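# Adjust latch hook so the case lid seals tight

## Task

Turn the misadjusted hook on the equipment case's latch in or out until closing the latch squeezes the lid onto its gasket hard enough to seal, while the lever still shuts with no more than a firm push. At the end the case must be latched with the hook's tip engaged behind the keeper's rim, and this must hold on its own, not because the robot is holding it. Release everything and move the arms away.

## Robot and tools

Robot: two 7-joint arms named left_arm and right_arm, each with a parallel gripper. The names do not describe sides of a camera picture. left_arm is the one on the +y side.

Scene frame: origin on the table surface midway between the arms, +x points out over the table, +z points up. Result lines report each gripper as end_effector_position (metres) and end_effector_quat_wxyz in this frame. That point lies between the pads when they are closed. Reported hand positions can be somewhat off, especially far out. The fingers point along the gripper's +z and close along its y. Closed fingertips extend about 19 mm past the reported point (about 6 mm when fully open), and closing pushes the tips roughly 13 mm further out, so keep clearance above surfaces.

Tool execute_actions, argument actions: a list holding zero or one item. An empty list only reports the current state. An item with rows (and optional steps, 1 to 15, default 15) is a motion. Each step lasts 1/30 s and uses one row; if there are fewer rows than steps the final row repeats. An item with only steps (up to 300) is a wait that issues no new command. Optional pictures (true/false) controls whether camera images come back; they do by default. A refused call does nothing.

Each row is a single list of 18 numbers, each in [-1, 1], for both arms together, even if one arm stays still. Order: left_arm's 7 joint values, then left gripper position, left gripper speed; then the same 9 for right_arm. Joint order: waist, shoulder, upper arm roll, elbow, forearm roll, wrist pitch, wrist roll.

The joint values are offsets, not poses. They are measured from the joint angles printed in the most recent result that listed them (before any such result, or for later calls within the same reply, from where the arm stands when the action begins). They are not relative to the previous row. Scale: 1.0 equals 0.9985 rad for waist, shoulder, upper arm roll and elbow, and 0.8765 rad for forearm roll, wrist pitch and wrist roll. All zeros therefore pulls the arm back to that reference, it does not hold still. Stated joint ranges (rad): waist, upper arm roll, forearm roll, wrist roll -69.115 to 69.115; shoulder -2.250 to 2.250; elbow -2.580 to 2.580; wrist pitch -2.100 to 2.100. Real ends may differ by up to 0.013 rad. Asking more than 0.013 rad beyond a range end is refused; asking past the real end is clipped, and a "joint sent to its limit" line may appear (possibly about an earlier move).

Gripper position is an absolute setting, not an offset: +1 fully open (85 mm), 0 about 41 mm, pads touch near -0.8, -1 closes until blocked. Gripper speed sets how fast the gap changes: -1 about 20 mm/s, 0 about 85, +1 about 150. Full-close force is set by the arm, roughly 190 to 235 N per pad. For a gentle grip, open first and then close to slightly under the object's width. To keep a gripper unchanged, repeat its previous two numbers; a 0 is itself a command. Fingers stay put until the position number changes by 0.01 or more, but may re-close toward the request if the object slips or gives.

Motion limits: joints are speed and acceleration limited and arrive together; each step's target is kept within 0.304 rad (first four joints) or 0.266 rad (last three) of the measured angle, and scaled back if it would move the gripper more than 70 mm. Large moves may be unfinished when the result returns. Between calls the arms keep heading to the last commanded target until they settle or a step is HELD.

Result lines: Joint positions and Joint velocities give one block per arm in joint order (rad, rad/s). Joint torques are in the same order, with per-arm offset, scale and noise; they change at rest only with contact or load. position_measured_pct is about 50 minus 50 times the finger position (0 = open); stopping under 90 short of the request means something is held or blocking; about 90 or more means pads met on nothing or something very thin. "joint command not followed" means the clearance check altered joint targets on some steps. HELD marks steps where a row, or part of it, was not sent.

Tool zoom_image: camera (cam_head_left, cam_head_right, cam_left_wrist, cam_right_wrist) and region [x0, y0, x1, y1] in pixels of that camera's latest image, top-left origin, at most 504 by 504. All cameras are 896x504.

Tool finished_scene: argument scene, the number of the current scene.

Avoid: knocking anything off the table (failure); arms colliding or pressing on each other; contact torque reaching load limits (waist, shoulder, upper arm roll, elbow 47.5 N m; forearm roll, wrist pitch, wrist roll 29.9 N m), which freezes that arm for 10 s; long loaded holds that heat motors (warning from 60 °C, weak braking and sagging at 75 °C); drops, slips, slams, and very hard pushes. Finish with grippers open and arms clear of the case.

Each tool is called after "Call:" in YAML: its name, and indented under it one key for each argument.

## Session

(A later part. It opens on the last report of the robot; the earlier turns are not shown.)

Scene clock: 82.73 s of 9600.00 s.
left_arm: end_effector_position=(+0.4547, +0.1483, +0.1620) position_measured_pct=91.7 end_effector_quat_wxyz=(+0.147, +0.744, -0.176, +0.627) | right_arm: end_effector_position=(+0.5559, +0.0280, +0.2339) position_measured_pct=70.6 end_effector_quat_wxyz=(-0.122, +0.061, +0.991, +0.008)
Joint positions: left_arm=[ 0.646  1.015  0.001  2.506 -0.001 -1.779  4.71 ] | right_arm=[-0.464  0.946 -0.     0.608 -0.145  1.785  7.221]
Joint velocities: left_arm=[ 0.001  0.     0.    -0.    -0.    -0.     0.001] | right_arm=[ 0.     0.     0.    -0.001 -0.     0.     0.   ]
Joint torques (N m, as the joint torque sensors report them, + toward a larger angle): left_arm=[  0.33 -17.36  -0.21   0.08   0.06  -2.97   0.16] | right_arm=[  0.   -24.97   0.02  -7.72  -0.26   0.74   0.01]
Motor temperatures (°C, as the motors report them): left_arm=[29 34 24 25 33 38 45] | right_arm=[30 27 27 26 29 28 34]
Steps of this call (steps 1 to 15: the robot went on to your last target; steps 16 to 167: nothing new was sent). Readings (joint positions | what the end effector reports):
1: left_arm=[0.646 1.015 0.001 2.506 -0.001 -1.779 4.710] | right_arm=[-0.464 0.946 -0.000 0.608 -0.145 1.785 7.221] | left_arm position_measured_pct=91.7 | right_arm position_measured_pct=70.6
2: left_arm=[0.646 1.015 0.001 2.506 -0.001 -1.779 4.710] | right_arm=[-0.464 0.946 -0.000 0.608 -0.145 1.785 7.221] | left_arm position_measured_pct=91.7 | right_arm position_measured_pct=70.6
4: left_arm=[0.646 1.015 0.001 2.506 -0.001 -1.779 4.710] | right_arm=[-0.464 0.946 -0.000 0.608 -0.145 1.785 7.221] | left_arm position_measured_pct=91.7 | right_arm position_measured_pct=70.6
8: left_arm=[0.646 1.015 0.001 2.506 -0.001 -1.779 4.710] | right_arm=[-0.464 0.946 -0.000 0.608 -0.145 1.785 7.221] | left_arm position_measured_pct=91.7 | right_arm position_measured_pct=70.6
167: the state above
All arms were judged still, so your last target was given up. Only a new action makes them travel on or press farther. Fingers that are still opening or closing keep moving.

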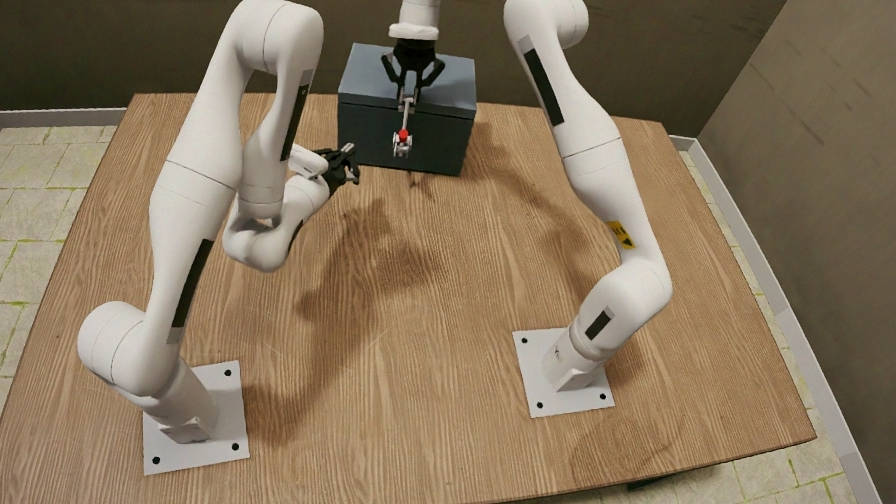

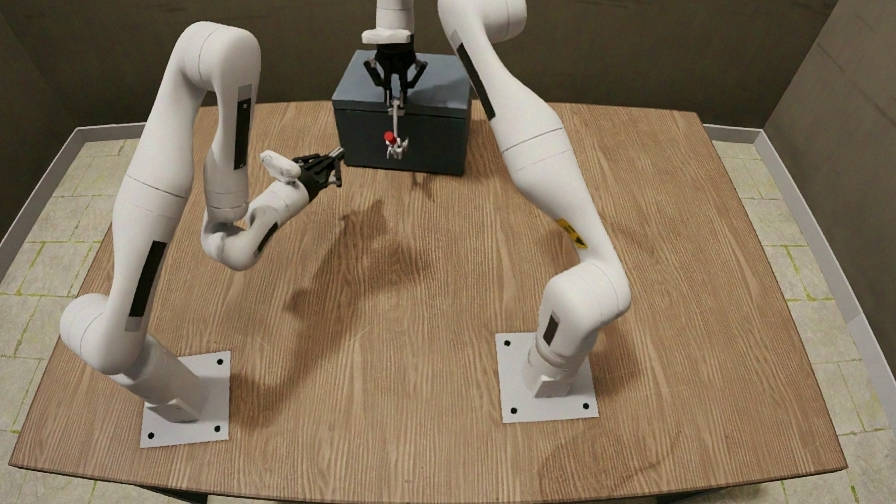

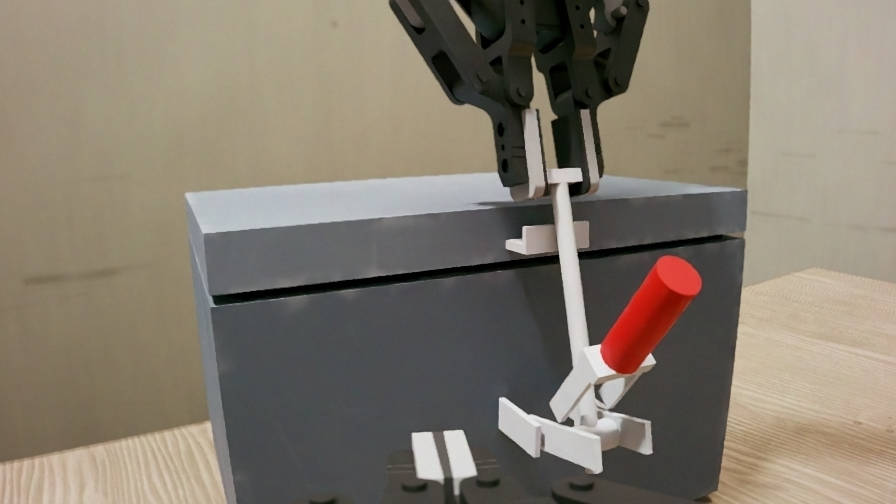

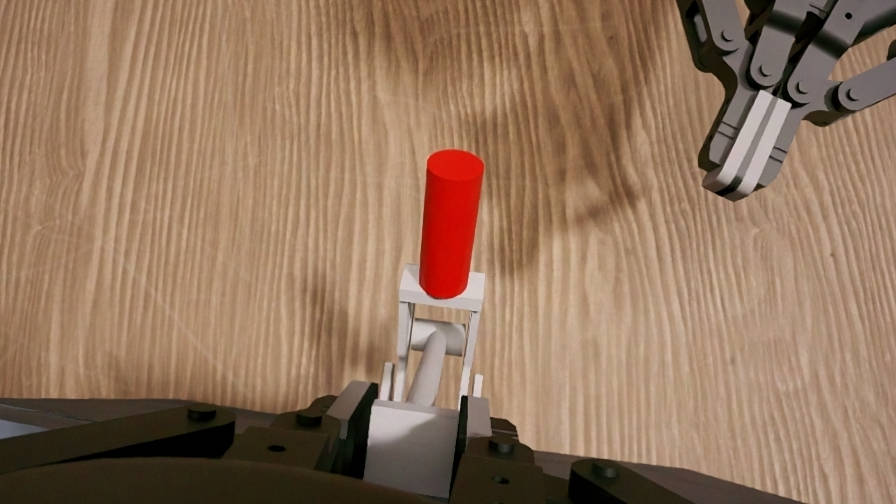

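Call:
execute_actions:
  actions:
    - {"rows":[[0,0,0,0,0,0,0,-1,0,-0.0125,-0.038,0,0.071,0.02,-0.066,-0.008,-0.5,-0.5],[0,0,0,0,0,0,0,-1,0,-0.0125,-0.038,0,0.071,0.02,-0.066,-0.008,-0.5,-0.5],[0,0,0,0,0,0,0,-1,0,-0.0125,-0.038,0,0.071,0.02,-0.066,-0.008,-0.5,-0.5],[0,0,0,0,0,0,0,-1,0,-0.025,-0.076,0,0.142,0.04,-0.132,-0.016,-0.5,-0.5],[0,0,0,0,0,0,0,-1,0,-0.025,-0.076,0,0.142,0.04,-0.132,-0.016,-0.5,-0.5],[0,0,0,0,0,0,0,-1,0,-0.025,-0.076,0,0.142,0.04,-0.132,-0.016,-0.5,-0.5],[0,0,0,0,0,0,0,-1,0,-0.0375,-0.115,0,0.213,0.06,-0.199,-0.024,-0.5,-0.5],[0,0,0,0,0,0,0,-1,0,-0.0375,-0.115,0,0.213,0.06,-0.199,-0.024,-0.5,-0.5],[0,0,0,0,0,0,0,-1,0,-0.0375,-0.115,0,0.213,0.06,-0.199,-0.024,-0.5,-0.5],[0,0,0,0,0,0,0,-1,0,-0.05,-0.153,0,0.2835,0.08,-0.265,-0.032,-0.5,-0.5]],"steps":15}
  pictures: false

Call:
execute_actions:
  actions:
    - {"steps":15}

Scene clock: 87.10 s of 9600.00 s.
left_arm: end_effector_position=(+0.4547, +0.1483, +0.1620) position_measured_pct=91.7 end_effector_quat_wxyz=(+0.147, +0.744, -0.176, +0.627) | right_arm: end_effector_position=(+0.5431, +0.0299, +0.2358) position_measured_pct=70.6 end_effector_quat_wxyz=(-0.067, +0.062, +0.996, +0.004)
Joint positions: left_arm=[ 0.646  1.015  0.001  2.506 -0.001 -1.779  4.71 ] | right_arm=[-0.508  0.809 -0.001  0.86  -0.082  1.578  7.196]
Joint velocities: left_arm=[-0.    -0.     0.    -0.     0.     0.001 -0.002] | right_arm=[-0.072 -0.204 -0.005  0.404  0.098 -0.344 -0.041]
Joint torques (N m, as the joint torque sensors report them, + toward a larger angle): left_arm=[  0.09 -17.27  -0.02   0.5   -0.09  -2.91   0.16] | right_arm=[  0.12 -21.33   0.4   -7.15   0.19   0.01  -0.25]
Motor temperatures (°C, as the motors report them): left_arm=[29 34 24 25 33 38 45] | right_arm=[30 27 27 26 29 28 34]
Steps of this call (steps 1 to 116: nothing new was sent; steps 117 to 131: all 15 steps of this action). Readings (joint positions | what the end effector reports):
117: left_arm=[0.646 1.015 0.001 2.506 -0.001 -1.779 4.710] | right_arm=[-0.464 0.946 -0.000 0.609 -0.144 1.785 7.221] | left_arm position_measured_pct=91.7 | right_arm position_measured_pct=70.6
118: left_arm=[0.646 1.015 0.001 2.506 -0.001 -1.779 4.710] | right_arm=[-0.465 0.942 -0.000 0.615 -0.143 1.781 7.221] | left_arm position_measured_pct=91.7 | right_arm position_measured_pct=70.6
120: left_arm=[0.646 1.015 0.001 2.506 -0.001 -1.779 4.710] | right_arm=[-0.470 0.928 -0.000 0.642 -0.137 1.760 7.218] | left_arm position_measured_pct=91.7 | right_arm position_measured_pct=70.6
124: left_arm=[0.646 1.015 0.001 2.506 -0.001 -1.779 4.710] | right_arm=[-0.483 0.886 0.000 0.719 -0.117 1.696 7.210] | left_arm position_measured_pct=91.7 | right_arm position_measured_pct=70.6
131: the state above

Scene clock: 87.60 s of 9600.00 s.
left_arm: end_effector_position=(+0.4547, +0.1483, +0.1620) position_measured_pct=91.7 end_effector_quat_wxyz=(+0.147, +0.744, -0.176, +0.627) | right_arm: end_effector_position=(+0.5407, +0.0302, +0.2352) position_measured_pct=70.6 end_effector_quat_wxyz=(-0.061, +0.061, +0.996, +0.004)
Joint positions: left_arm=[ 0.646  1.015  0.001  2.506 -0.001 -1.779  4.71 ] | right_arm=[-0.514  0.794 -0.001  0.891 -0.075  1.553  7.193]
Joint velocities: left_arm=[-0.    -0.     0.    -0.001  0.     0.002  0.   ] | right_arm=[-0.    -0.    -0.001  0.001  0.002 -0.     0.   ]
Joint torques (N m, as the joint torque sensors report them, + toward a larger angle): left_arm=[  0.19 -17.11   0.05   0.2   -0.02  -2.69   0.11] | right_arm=[  0.42 -23.33  -0.06  -8.2    0.1    0.46   0.02]
Motor temperatures (°C, as the motors report them): left_arm=[29 34 24 25 33 38 45] | right_arm=[30 27 27 26 29 28 34]
Steps of this call (steps 1 to 15: the robot went on to your last target). Readings (joint positions | what the end effector reports):
1: left_arm=[0.646 1.015 0.001 2.506 -0.001 -1.779 4.710] | right_arm=[-0.510 0.803 -0.001 0.872 -0.079 1.568 7.195] | left_arm position_measured_pct=91.7 | right_arm position_measured_pct=70.6
2: left_arm=[0.646 1.015 0.001 2.506 -0.001 -1.779 4.710] | right_arm=[-0.511 0.799 -0.001 0.880 -0.077 1.561 7.194] | left_arm position_measured_pct=91.7 | right_arm position_measured_pct=70.6
4: left_arm=[0.646 1.015 0.001 2.506 -0.001 -1.779 4.710] | right_arm=[-0.513 0.796 -0.001 0.886 -0.076 1.556 7.193] | left_arm position_measured_pct=91.7 | right_arm position_measured_pct=70.6
8: left_arm=[0.646 1.015 0.001 2.506 -0.001 -1.779 4.710] | right_arm=[-0.514 0.794 -0.001 0.890 -0.075 1.553 7.193] | left_arm position_measured_pct=91.7 | right_arm position_measured_pct=70.6
15: the state above

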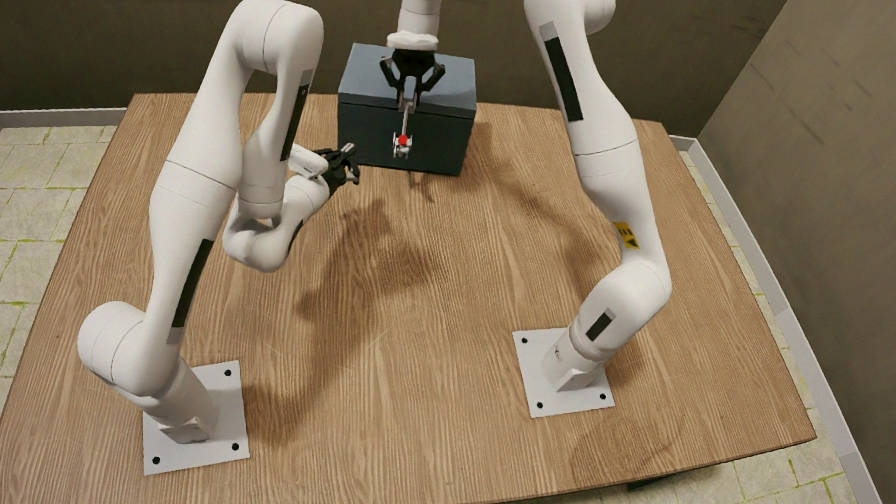

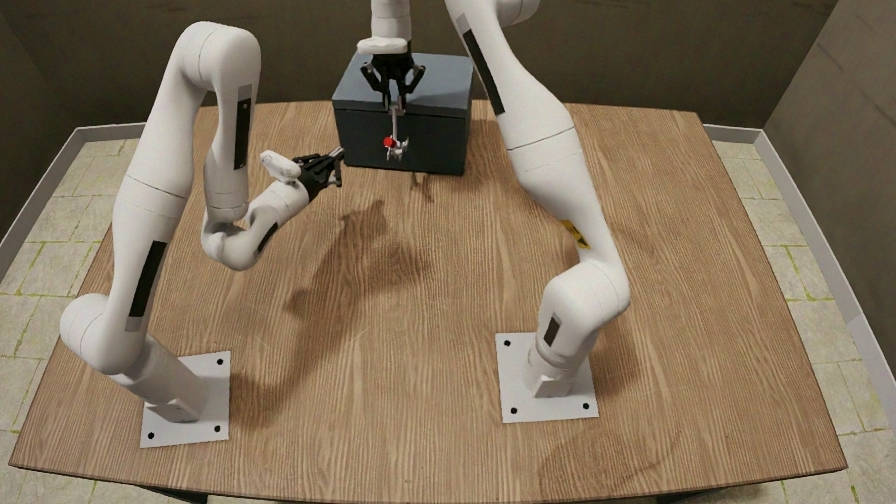

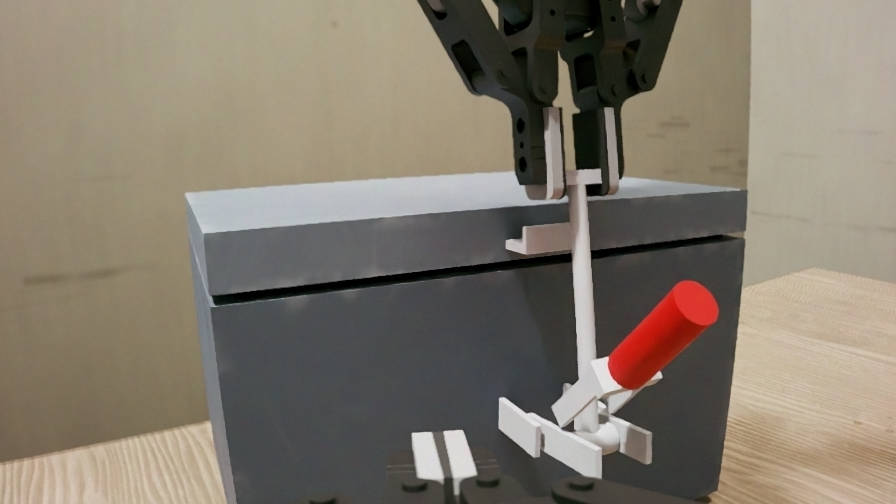

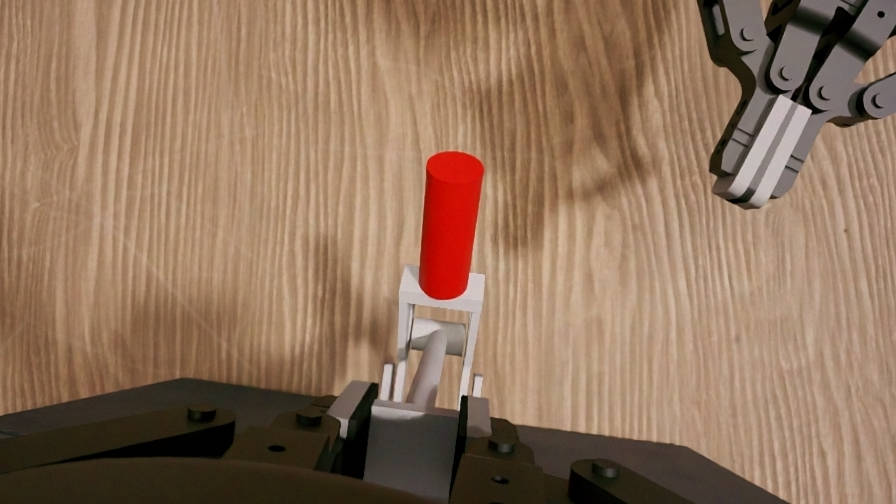

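Call:
execute_actions:
  actions:
    - {"rows":[[0,0,0,0,0,0,0,-1,0,0,0,0,0,0,0,-1,-0.5,-0.5]]}
  pictures: false

Call:
execute_actions:
  actions:
    - {"rows":[[0,0,0,0,0,0,0,-1,0,0,0,0,0,0,0,-1,-0.5,-0.5]]}
  pictures: false

Call:
execute_actions:
  actions:
    - {"rows":[[0,0,0,0,0,0,0,-1,0,0,0,0,0,0,0,-1,-0.5,-0.5]]}
  pictures: false

Call:
execute_actions:
  actions:
    - {"rows":[[0,0,0,0,0,0,0,-1,0,0,0,0,0,0,0,-1,-0.5,-0.5]]}
  pictures: false

Call:
execute_actions:
  actions:
    - {"rows":[[0,0,0,0,0,0,0,-1,0,0,0,0,0,0,0,-1,-0.5,-0.5]]}
  pictures: true

Call:
execute_actions:
  actions:
    - {"rows":[[0,0,0,0,0,0,0,-1,0,0,0,0,0,0,0,-1,-0.5,-0.5]]}
  pictures: false

Call:
execute_actions:
  actions:
    - {"rows":[[0,0,0,0,0,0,0,-1,0,0,0,0,0,0,0,-1,-0.5,-0.5]]}
  pictures: false

Call:
execute_actions:
  actions:
    - {"rows":[[0,0,0,0,0,0,0,-1,0,0,0,0,0,0,0,-1,-0.5,-0.5]]}
  pictures: false

Call:
execute_actions:
  actions:
    - {"rows":[[0,0,0,0,0,0,0,-1,0,0,0,0,0,0,0,-1,-0.5,-0.5]]}
  pictures: false

Call:
execute_actions:
  actions:
    - {"rows":[[0,0,0,0,0,0,0,-1,0,0,0,0,0,0,0,-1,-0.5,-0.5]]}
  pictures: true

Scene clock: 92.60 s of 9600.00 s.
left_arm: end_effector_position=(+0.4547, +0.1483, +0.1621) position_measured_pct=91.7 end_effector_quat_wxyz=(+0.147, +0.744, -0.176, +0.627) | right_arm: end_effector_position=(+0.5402, +0.0289, +0.2352) position_measured_pct=70.6 end_effector_quat_wxyz=(-0.060, +0.309, +0.949, -0.013)
Joint positions: left_arm=[ 0.646  1.015  0.001  2.506 -0.001 -1.779  4.71 ] | right_arm=[-0.514  0.793 -0.     0.892 -0.074  1.555  6.687]
Joint velocities: left_arm=[ 0.     0.    -0.    -0.001  0.    -0.     0.   ] | right_arm=[ 0.001 -0.001  0.001  0.005 -0.     0.008 -1.216]
Joint torques (N m, as the joint torque sensors report them, + toward a larger angle): left_arm=[  0.26 -17.57  -0.13   0.29  -0.18  -2.7   -0.09] | right_arm=[ -1.05 -22.54  -0.69  -9.81  -0.72  -1.24   0.15]
Motor temperatures (°C, as the motors report them): left_arm=[29 34 24 25 33 38 45] | right_arm=[30 27 27 26 29 28 34]
Steps of this call (steps 1 to 15: the robot went on to your last target; steps 16 to 135: nothing new was sent; steps 136 to 150: all 15 steps of this action). Readings (joint positions | what the end effector reports):
136: left_arm=[0.646 1.015 0.001 2.506 -0.001 -1.779 4.710] | right_arm=[-0.514 0.794 -0.001 0.891 -0.075 1.553 7.191] | left_arm position_measured_pct=91.7 | right_arm position_measured_pct=70.6
137: left_arm=[0.646 1.015 0.001 2.506 -0.001 -1.779 4.710] | right_arm=[-0.514 0.794 -0.001 0.891 -0.075 1.553 7.182] | left_arm position_measured_pct=91.7 | right_arm position_measured_pct=70.6
139: left_arm=[0.646 1.015 0.001 2.506 -0.001 -1.779 4.710] | right_arm=[-0.514 0.794 -0.001 0.891 -0.075 1.553 7.131] | left_arm position_measured_pct=91.7 | right_arm position_measured_pct=70.6
143: left_arm=[0.646 1.015 0.001 2.506 -0.001 -1.779 4.710] | right_arm=[-0.514 0.793 -0.000 0.891 -0.074 1.554 6.972] | left_arm position_measured_pct=91.7 | right_arm position_measured_pct=70.6
150: the state above

Scene clock: 93.10 s of 9600.00 s.
left_arm: end_effector_position=(+0.4547, +0.1483, +0.1621) position_measured_pct=91.7 end_effector_quat_wxyz=(+0.147, +0.744, -0.176, +0.627) | right_arm: end_effector_position=(+0.5381, +0.0279, +0.2349) position_measured_pct=70.6 end_effector_quat_wxyz=(-0.055, +0.579, +0.813, -0.033)
Joint positions: left_arm=[ 0.646  1.015  0.001  2.506 -0.001 -1.779  4.71 ] | right_arm=[-0.514  0.793 -0.     0.894 -0.074  1.56   6.078]
Joint velocities: left_arm=[ 0.     0.001  0.    -0.     0.    -0.001 -0.   ] | right_arm=[-0.001  0.002 -0.002  0.004  0.001  0.005 -1.217]
Joint torques (N m, as the joint torque sensors report them, + toward a larger angle): left_arm=[  0.43 -17.61   0.13   0.15   0.09  -2.9    0.11] | right_arm=[ -0.08 -22.73  -0.05 -10.07  -0.06  -2.6    0.  ]
Motor temperatures (°C, as the motors report them): left_arm=[29 34 24 25 33 38 45] | right_arm=[30 27 27 26 29 28 34]
Steps of this call (steps 1 to 15: all 15 steps of this action). Readings (joint positions | what the end effector reports):
1: left_arm=[0.646 1.015 0.001 2.506 -0.001 -1.779 4.710] | right_arm=[-0.514 0.793 -0.000 0.892 -0.074 1.556 6.647] | left_arm position_measured_pct=91.7 | right_arm position_measured_pct=70.6
2: left_arm=[0.646 1.015 0.001 2.506 -0.001 -1.779 4.710] | right_arm=[-0.513 0.793 -0.000 0.892 -0.074 1.556 6.606] | left_arm position_measured_pct=91.7 | right_arm position_measured_pct=70.6
4: left_arm=[0.646 1.015 0.001 2.506 -0.001 -1.779 4.710] | right_arm=[-0.513 0.793 -0.000 0.893 -0.074 1.557 6.525] | left_arm position_measured_pct=91.7 | right_arm position_measured_pct=70.6
8: left_arm=[0.646 1.015 0.001 2.506 -0.001 -1.779 4.710] | right_arm=[-0.513 0.793 -0.000 0.893 -0.074 1.558 6.362] | left_arm position_measured_pct=91.7 | right_arm position_measured_pct=70.6
15: the state above

Scene clock: 93.60 s of 9600.00 s.
left_arm: end_effector_position=(+0.4547, +0.1483, +0.1621) position_measured_pct=91.7 end_effector_quat_wxyz=(+0.147, +0.744, -0.176, +0.627) | right_arm: end_effector_position=(+0.5357, +0.0281, +0.2347) position_measured_pct=70.6 end_effector_quat_wxyz=(-0.044, +0.796, +0.602, -0.051)
Joint positions: left_arm=[ 0.646  1.015  0.001  2.506 -0.001 -1.779  4.71 ] | right_arm=[-0.515  0.792 -0.002  0.897 -0.075  1.564  5.468]
Joint velocities: left_arm=[ 0.     0.     0.     0.001  0.    -0.     0.001] | right_arm=[-0.002 -0.    -0.001  0.003 -0.002  0.002 -1.219]
Joint torques (N m, as the joint torque sensors report them, + toward a larger angle): left_arm=[  0.32 -17.39  -0.1    0.15  -0.16  -2.71  -0.09] | right_arm=[  0.48 -22.89   0.33 -10.01   0.44  -1.68  -0.23]
Motor temperatures (°C, as the motors report them): left_arm=[29 34 24 25 33 38 45] | right_arm=[30 27 27 26 29 28 34]
Steps of this call (steps 1 to 15: all 15 steps of this action). Readings (joint positions | what the end effector reports):
1: left_arm=[0.646 1.015 0.001 2.506 -0.001 -1.779 4.710] | right_arm=[-0.514 0.793 -0.000 0.894 -0.074 1.560 6.037] | left_arm position_measured_pct=91.7 | right_arm position_measured_pct=70.6
2: left_arm=[0.646 1.015 0.001 2.506 -0.001 -1.779 4.710] | right_arm=[-0.514 0.793 -0.001 0.895 -0.074 1.560 5.996] | left_arm position_measured_pct=91.7 | right_arm position_measured_pct=70.6
4: left_arm=[0.646 1.015 0.001 2.506 -0.001 -1.779 4.710] | right_arm=[-0.514 0.793 -0.001 0.895 -0.074 1.561 5.915] | left_arm position_measured_pct=91.7 | right_arm position_measured_pct=70.6
8: left_arm=[0.646 1.015 0.001 2.506 -0.001 -1.779 4.710] | right_arm=[-0.514 0.793 -0.001 0.896 -0.075 1.563 5.752] | left_arm position_measured_pct=91.7 | right_arm position_measured_pct=70.6
15: the state above

Scene clock: 94.10 s of 9600.00 s.
left_arm: end_effector_position=(+0.4547, +0.1483, +0.1621) position_measured_pct=91.7 end_effector_quat_wxyz=(+0.147, +0.744, -0.176, +0.627) | right_arm: end_effector_position=(+0.5335, +0.0293, +0.2348) position_measured_pct=70.6 end_effector_quat_wxyz=(-0.027, +0.939, +0.336, -0.064)
Joint positions: left_arm=[ 0.646  1.015  0.001  2.506 -0.001 -1.779  4.71 ] | right_arm=[-0.516  0.792 -0.003  0.898 -0.077  1.567  4.858]
Joint velocities: left_arm=[ 0.001  0.    -0.    -0.001  0.    -0.001  0.002] | right_arm=[-0.003 -0.001 -0.003  0.001 -0.004  0.    -1.216]
Joint torques (N m, as the joint torque sensors report them, + toward a larger angle): left_arm=[ -0.03 -17.29  -0.03   0.11   0.02  -2.74   0.15] | right_arm=[  1.01 -23.28   0.38  -9.19   0.64  -1.29   0.01]
Motor temperatures (°C, as the motors report them): left_arm=[29 34 24 25 33 38 45] | right_arm=[30 27 27 26 29 28 34]
Steps of this call (steps 1 to 15: all 15 steps of this action). Readings (joint positions | what the end effector reports):
1: left_arm=[0.646 1.015 0.001 2.506 -0.001 -1.779 4.710] | right_arm=[-0.515 0.792 -0.002 0.897 -0.076 1.564 5.427] | left_arm position_measured_pct=91.7 | right_arm position_measured_pct=70.6
2: left_arm=[0.646 1.015 0.001 2.506 -0.001 -1.779 4.710] | right_arm=[-0.515 0.792 -0.002 0.897 -0.076 1.564 5.386] | left_arm position_measured_pct=91.7 | right_arm position_measured_pct=70.6
4: left_arm=[0.646 1.015 0.001 2.506 -0.001 -1.779 4.710] | right_arm=[-0.515 0.792 -0.002 0.897 -0.076 1.565 5.305] | left_arm position_measured_pct=91.7 | right_arm position_measured_pct=70.6
8: left_arm=[0.646 1.015 0.001 2.506 -0.001 -1.779 4.710] | right_arm=[-0.516 0.792 -0.002 0.898 -0.076 1.566 5.142] | left_arm position_measured_pct=91.7 | right_arm position_measured_pct=70.6
15: the state above

Scene clock: 94.60 s of 9600.00 s.
left_arm: end_effector_position=(+0.4547, +0.1483, +0.1621) position_measured_pct=91.7 end_effector_quat_wxyz=(+0.147, +0.744, -0.176, +0.627) | right_arm: end_effector_position=(+0.5318, +0.0312, +0.2349) position_measured_pct=70.6 end_effector_quat_wxyz=(-0.008, +0.997, +0.040, -0.071)
Joint positions: left_arm=[ 0.646  1.015  0.001  2.506 -0.001 -1.779  4.71 ] | right_arm=[-0.518  0.792 -0.005  0.898 -0.08   1.567  4.248]
Joint velocities: left_arm=[-0.001 -0.     0.    -0.001 -0.    -0.     0.001] | right_arm=[-0.002  0.001 -0.001 -0.    -0.001 -0.003 -1.218]
Joint torques (N m, as the joint torque sensors report them, + toward a larger angle): left_arm=[  0.02 -17.33   0.27   0.36  -0.09  -2.72   0.1 ] | right_arm=[  1.51 -23.35   0.62  -8.56   1.    -0.11  -0.09]
Motor temperatures (°C, as the motors report them): left_arm=[29 34 24 25 33 38 45] | right_arm=[30 27 27 26 29 28 34]
Steps of this call (steps 1 to 15: all 15 steps of this action). Readings (joint positions | what the end effector reports):
1: left_arm=[0.646 1.015 0.001 2.506 -0.001 -1.779 4.710] | right_arm=[-0.516 0.792 -0.003 0.898 -0.078 1.567 4.817] | left_arm position_measured_pct=91.7 | right_arm position_measured_pct=70.6
2: left_arm=[0.646 1.015 0.001 2.506 -0.001 -1.779 4.710] | right_arm=[-0.516 0.792 -0.003 0.898 -0.078 1.567 4.776] | left_arm position_measured_pct=91.7 | right_arm position_measured_pct=70.6
4: left_arm=[0.646 1.015 0.001 2.506 -0.001 -1.779 4.710] | right_arm=[-0.517 0.792 -0.004 0.898 -0.078 1.567 4.695] | left_arm position_measured_pct=91.7 | right_arm position_measured_pct=70.6
8: left_arm=[0.646 1.015 0.001 2.506 -0.001 -1.779 4.710] | right_arm=[-0.517 0.792 -0.004 0.899 -0.079 1.568 4.532] | left_arm position_measured_pct=91.7 | right_arm position_measured_pct=70.6
15: the state above

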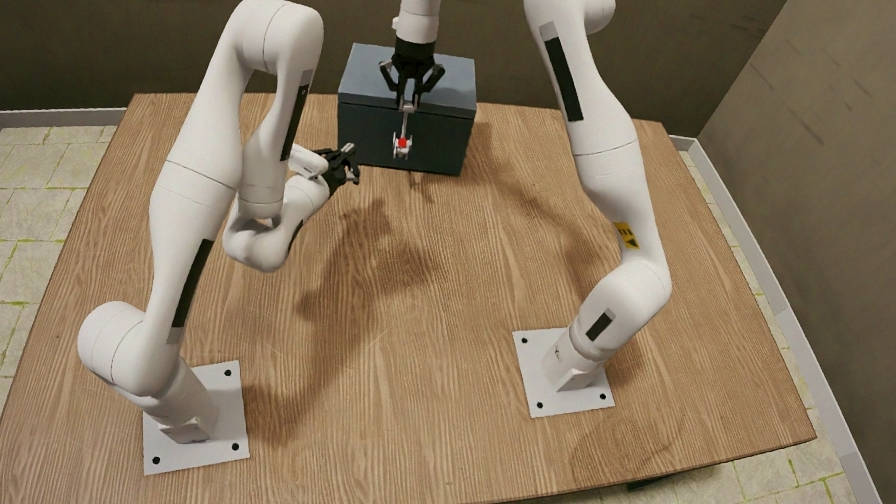

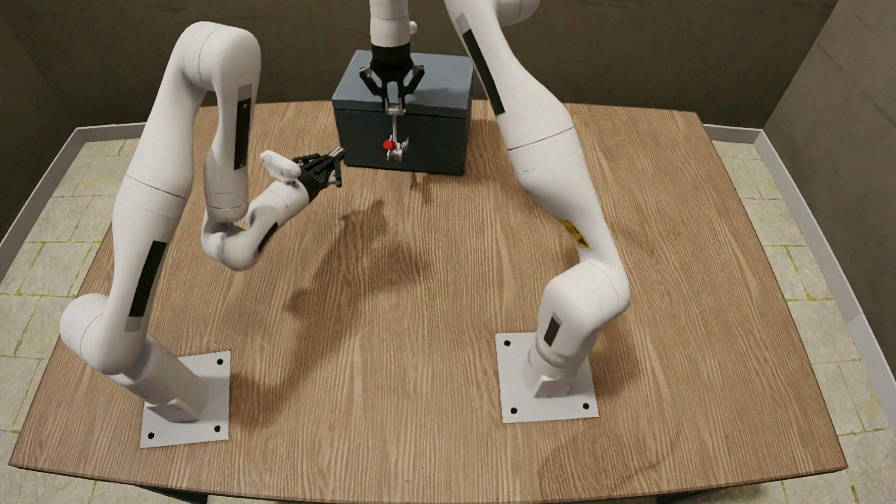

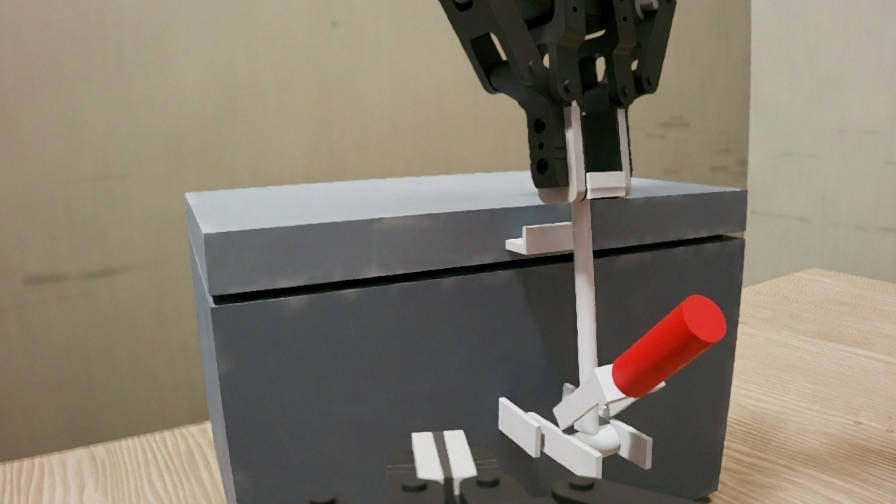

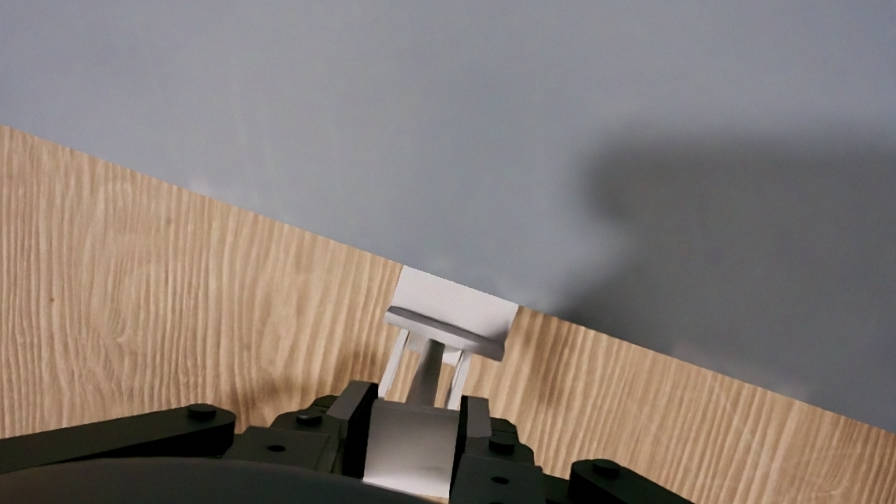

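Scene clock: 95.10 s of 9600.00 s.
left_arm: end_effector_position=(+0.4547, +0.1483, +0.1621) position_measured_pct=91.7 end_effector_quat_wxyz=(+0.147, +0.744, -0.176, +0.627) | right_arm: end_effector_position=(+0.5313, +0.0332, +0.2348) position_measured_pct=70.6 end_effector_quat_wxyz=(+0.012, +0.963, -0.260, -0.070)
Joint positions: left_arm=[ 0.646  1.015  0.001  2.506 -0.001 -1.779  4.71 ] | right_arm=[-0.519  0.792 -0.006  0.898 -0.082  1.566  3.638]
Joint velocities: left_arm=[ 0. -0. -0.  0.  0. -0.  0.] | right_arm=[-0.002  0.002 -0.002 -0.003 -0.001 -0.008 -1.219]
Joint torques (N m, as the joint torque sensors report them, + toward a larger angle): left_arm=[  0.27 -17.51   0.16   0.36  -0.2   -2.75   0.11] | right_arm=[  0.63 -23.43   1.23  -7.98   0.56   0.68   0.18]
Motor temperatures (°C, as the motors report them): left_arm=[29 34 24 25 33 38 45] | right_arm=[30 27 27 26 29 28 34]
Steps of this call (steps 1 to 15: all 15 steps of this action). Readings (joint positions | what the end effector reports):
1: left_arm=[0.646 1.015 0.001 2.506 -0.001 -1.779 4.710] | right_arm=[-0.518 0.792 -0.005 0.898 -0.080 1.567 4.207] | left_arm position_measured_pct=91.7 | right_arm position_measured_pct=70.6
2: left_arm=[0.646 1.015 0.001 2.506 -0.001 -1.779 4.710] | right_arm=[-0.518 0.792 -0.005 0.898 -0.080 1.567 4.166] | left_arm position_measured_pct=91.7 | right_arm position_measured_pct=70.6
4: left_arm=[0.646 1.015 0.001 2.506 -0.001 -1.779 4.710] | right_arm=[-0.518 0.792 -0.005 0.898 -0.080 1.567 4.085] | left_arm position_measured_pct=91.7 | right_arm position_measured_pct=70.6
8: left_arm=[0.646 1.015 0.001 2.506 -0.001 -1.779 4.710] | right_arm=[-0.519 0.792 -0.006 0.898 -0.081 1.567 3.922] | left_arm position_measured_pct=91.7 | right_arm position_measured_pct=70.6
15: the state above

Scene clock: 95.60 s of 9600.00 s.
left_arm: end_effector_position=(+0.4547, +0.1483, +0.1621) position_measured_pct=91.7 end_effector_quat_wxyz=(+0.147, +0.744, -0.176, +0.627) | right_arm: end_effector_position=(+0.5326, +0.0345, +0.2346) position_measured_pct=70.6 end_effector_quat_wxyz=(+0.030, +0.841, -0.537, -0.063)
Joint positions: left_arm=[ 0.646  1.015  0.001  2.506 -0.001 -1.779  4.71 ] | right_arm=[-0.519  0.793 -0.007  0.896 -0.082  1.562  3.028]
Joint velocities: left_arm=[-0.002  0.    -0.    -0.    -0.     0.    -0.   ] | right_arm=[ 0.     0.002  0.001 -0.003  0.    -0.005 -1.218]
Joint torques (N m, as the joint torque sensors report them, + toward a larger angle): left_arm=[  0.43 -17.11  -0.13   0.19  -0.04  -2.82   0.15] | right_arm=[ -0.29 -24.01  -0.11  -6.69   0.03   2.26   0.01]
Motor temperatures (°C, as the motors report them): left_arm=[29 34 24 25 33 38 45] | right_arm=[30 27 27 26 29 28 34]
Steps of this call (steps 1 to 15: all 15 steps of this action). Readings (joint positions | what the end effector reports):
1: left_arm=[0.646 1.015 0.001 2.506 -0.001 -1.779 4.710] | right_arm=[-0.519 0.792 -0.006 0.898 -0.082 1.566 3.597] | left_arm position_measured_pct=91.7 | right_arm position_measured_pct=70.6
2: left_arm=[0.646 1.015 0.001 2.506 -0.001 -1.779 4.710] | right_arm=[-0.519 0.792 -0.007 0.898 -0.082 1.565 3.556] | left_arm position_measured_pct=91.7 | right_arm position_measured_pct=70.6
4: left_arm=[0.646 1.015 0.001 2.506 -0.001 -1.779 4.710] | right_arm=[-0.519 0.792 -0.007 0.897 -0.082 1.565 3.475] | left_arm position_measured_pct=91.7 | right_arm position_measured_pct=70.6
8: left_arm=[0.646 1.015 0.001 2.506 -0.001 -1.779 4.710] | right_arm=[-0.519 0.793 -0.007 0.897 -0.082 1.564 3.312] | left_arm position_measured_pct=91.7 | right_arm position_measured_pct=70.6
15: the state above

Scene clock: 96.10 s of 9600.00 s.
left_arm: end_effector_position=(+0.4547, +0.1483, +0.1621) position_measured_pct=91.7 end_effector_quat_wxyz=(+0.147, +0.744, -0.176, +0.627) | right_arm: end_effector_position=(+0.5345, +0.0346, +0.2342) position_measured_pct=70.6 end_effector_quat_wxyz=(-0.046, -0.640, +0.765, +0.050)
Joint positions: left_arm=[ 0.646  1.015  0.001  2.506 -0.001 -1.779  4.71 ] | right_arm=[-0.519  0.794 -0.006  0.895 -0.081  1.558  2.418]
Joint velocities: left_arm=[ 0.    -0.     0.     0.001  0.     0.001 -0.001] | right_arm=[ 0.002  0.001  0.004 -0.002  0.001 -0.001 -1.22 ]
Joint torques (N m, as the joint torque sensors report them, + toward a larger angle): left_arm=[  0.08 -17.51   0.29   0.18  -0.2   -2.74   0.03] | right_arm=[ -1.39 -24.35  -1.31  -6.94  -0.8    2.33   0.21]
Motor temperatures (°C, as the motors report them): left_arm=[29 34 24 25 33 38 45] | right_arm=[30 27 27 26 29 28 34]
Steps of this call (steps 1 to 15: all 15 steps of this action). Readings (joint positions | what the end effector reports):
1: left_arm=[0.646 1.015 0.001 2.506 -0.001 -1.779 4.710] | right_arm=[-0.519 0.793 -0.007 0.896 -0.082 1.562 2.987] | left_arm position_measured_pct=91.7 | right_arm position_measured_pct=70.6
2: left_arm=[0.646 1.015 0.001 2.506 -0.001 -1.779 4.710] | right_arm=[-0.519 0.793 -0.007 0.896 -0.082 1.561 2.946] | left_arm position_measured_pct=91.7 | right_arm position_measured_pct=70.6
4: left_arm=[0.646 1.015 0.001 2.506 -0.001 -1.779 4.710] | right_arm=[-0.519 0.793 -0.007 0.896 -0.082 1.561 2.865] | left_arm position_measured_pct=91.7 | right_arm position_measured_pct=70.6
8: left_arm=[0.646 1.015 0.001 2.506 -0.001 -1.779 4.710] | right_arm=[-0.519 0.794 -0.006 0.895 -0.082 1.559 2.702] | left_arm position_measured_pct=91.7 | right_arm position_measured_pct=70.6
15: the state above

Scene clock: 96.60 s of 9600.00 s.
left_arm: end_effector_position=(+0.4547, +0.1483, +0.1621) position_measured_pct=91.7 end_effector_quat_wxyz=(+0.147, +0.744, -0.176, +0.627) | right_arm: end_effector_position=(+0.5364, +0.0338, +0.2339) position_measured_pct=70.6 end_effector_quat_wxyz=(-0.057, -0.380, +0.923, +0.033)
Joint positions: left_arm=[ 0.646  1.015  0.001  2.506 -0.001 -1.779  4.71 ] | right_arm=[-0.517  0.795 -0.005  0.893 -0.08   1.556  1.808]
Joint velocities: left_arm=[-0.    -0.    -0.    -0.     0.    -0.001  0.001] | right_arm=[ 0.002  0.001  0.003 -0.001  0.004  0.001 -1.219]
Joint torques (N m, as the joint torque sensors report them, + toward a larger angle): left_arm=[  0.39 -17.23   0.02   0.    -0.15  -2.84   0.16] | right_arm=[ -1.2  -23.99  -1.59  -7.33  -0.8    1.43  -0.06]
Motor temperatures (°C, as the motors report them): left_arm=[29 34 24 25 33 38 45] | right_arm=[30 27 27 26 29 28 34]
Steps of this call (steps 1 to 15: all 15 steps of this action). Readings (joint positions | what the end effector reports):
1: left_arm=[0.646 1.015 0.001 2.506 -0.001 -1.779 4.710] | right_arm=[-0.519 0.794 -0.006 0.895 -0.081 1.558 2.377] | left_arm position_measured_pct=91.7 | right_arm position_measured_pct=70.6
2: left_arm=[0.646 1.015 0.001 2.506 -0.001 -1.779 4.710] | right_arm=[-0.519 0.794 -0.006 0.894 -0.081 1.558 2.336] | left_arm position_measured_pct=91.7 | right_arm position_measured_pct=70.6
4: left_arm=[0.646 1.015 0.001 2.506 -0.001 -1.779 4.710] | right_arm=[-0.518 0.794 -0.006 0.894 -0.081 1.557 2.255] | left_arm position_measured_pct=91.7 | right_arm position_measured_pct=70.6
8: left_arm=[0.646 1.015 0.001 2.506 -0.001 -1.779 4.710] | right_arm=[-0.518 0.795 -0.005 0.894 -0.081 1.556 2.092] | left_arm position_measured_pct=91.7 | right_arm position_measured_pct=70.6
15: the state above

Scene clock: 97.10 s of 9600.00 s.
left_arm: end_effector_position=(+0.4547, +0.1483, +0.1621) position_measured_pct=91.7 end_effector_quat_wxyz=(+0.147, +0.744, -0.176, +0.627) | right_arm: end_effector_position=(+0.5379, +0.0321, +0.2335) position_measured_pct=70.6 end_effector_quat_wxyz=(-0.063, -0.084, +0.994, +0.013)
Joint positions: left_arm=[ 0.646  1.015  0.001  2.506 -0.001 -1.779  4.71 ] | right_arm=[-0.516  0.796 -0.003  0.893 -0.078  1.554  1.198]
Joint velocities: left_arm=[-0.     0.     0.    -0.001 -0.    -0.     0.001] | right_arm=[ 0.003  0.002  0.004  0.001  0.003  0.001 -1.221]
Joint torques (N m, as the joint torque sensors report them, + toward a larger angle): left_arm=[  0.05 -17.42   0.2    0.38  -0.03  -2.82  -0.01] | right_arm=[ -1.87 -23.8   -1.2   -7.98  -1.73   0.71   0.35]
Motor temperatures (°C, as the motors report them): left_arm=[29 34 24 25 33 38 45] | right_arm=[30 27 27 26 29 28 34]
Steps of this call (steps 1 to 15: all 15 steps of this action). Readings (joint positions | what the end effector reports):
1: left_arm=[0.646 1.015 0.001 2.506 -0.001 -1.779 4.710] | right_arm=[-0.517 0.795 -0.005 0.893 -0.080 1.556 1.767] | left_arm position_measured_pct=91.7 | right_arm position_measured_pct=70.6
2: left_arm=[0.646 1.015 0.001 2.506 -0.001 -1.779 4.710] | right_arm=[-0.517 0.795 -0.005 0.893 -0.080 1.555 1.726] | left_arm position_measured_pct=91.7 | right_arm position_measured_pct=70.6
4: left_arm=[0.646 1.015 0.001 2.506 -0.001 -1.779 4.710] | right_arm=[-0.517 0.795 -0.004 0.893 -0.079 1.555 1.645] | left_arm position_measured_pct=91.7 | right_arm position_measured_pct=70.6
8: left_arm=[0.646 1.015 0.001 2.506 -0.001 -1.779 4.710] | right_arm=[-0.516 0.796 -0.004 0.893 -0.079 1.554 1.482] | left_arm position_measured_pct=91.7 | right_arm position_measured_pct=70.6
15: the state above

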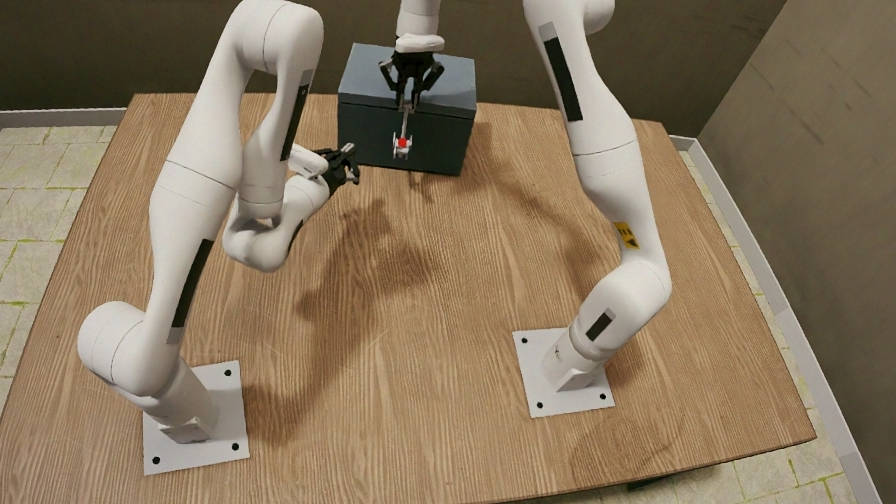

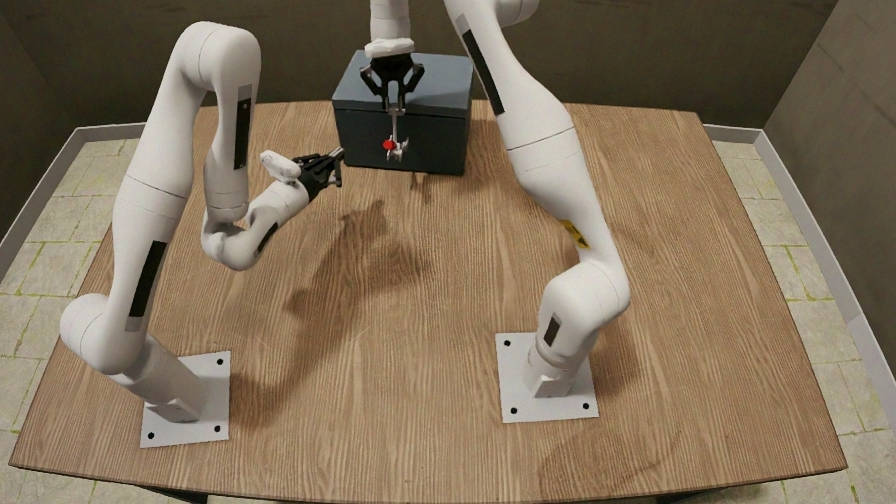

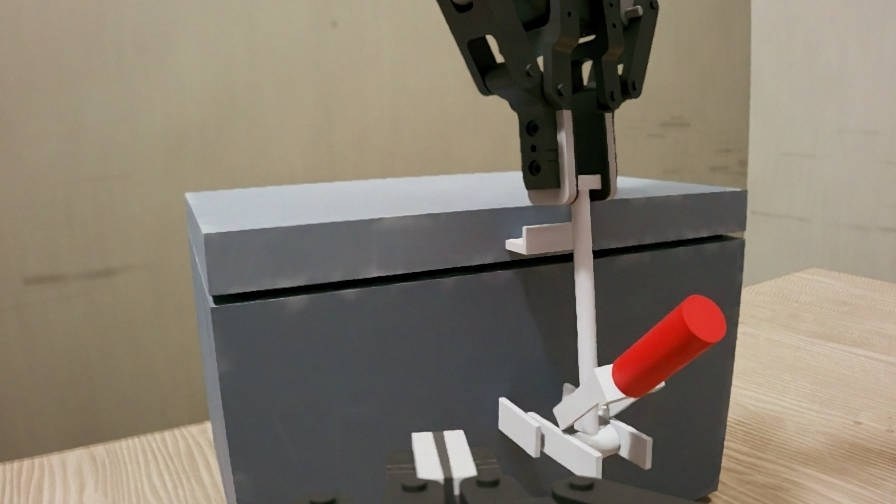

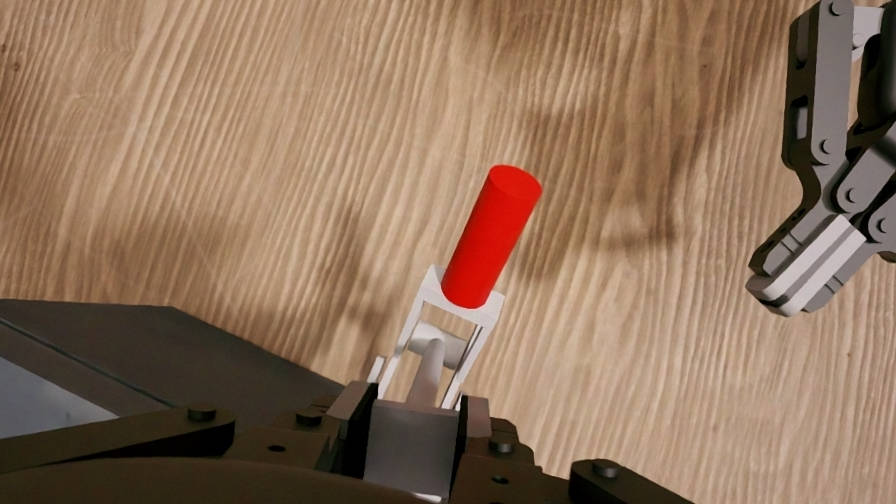

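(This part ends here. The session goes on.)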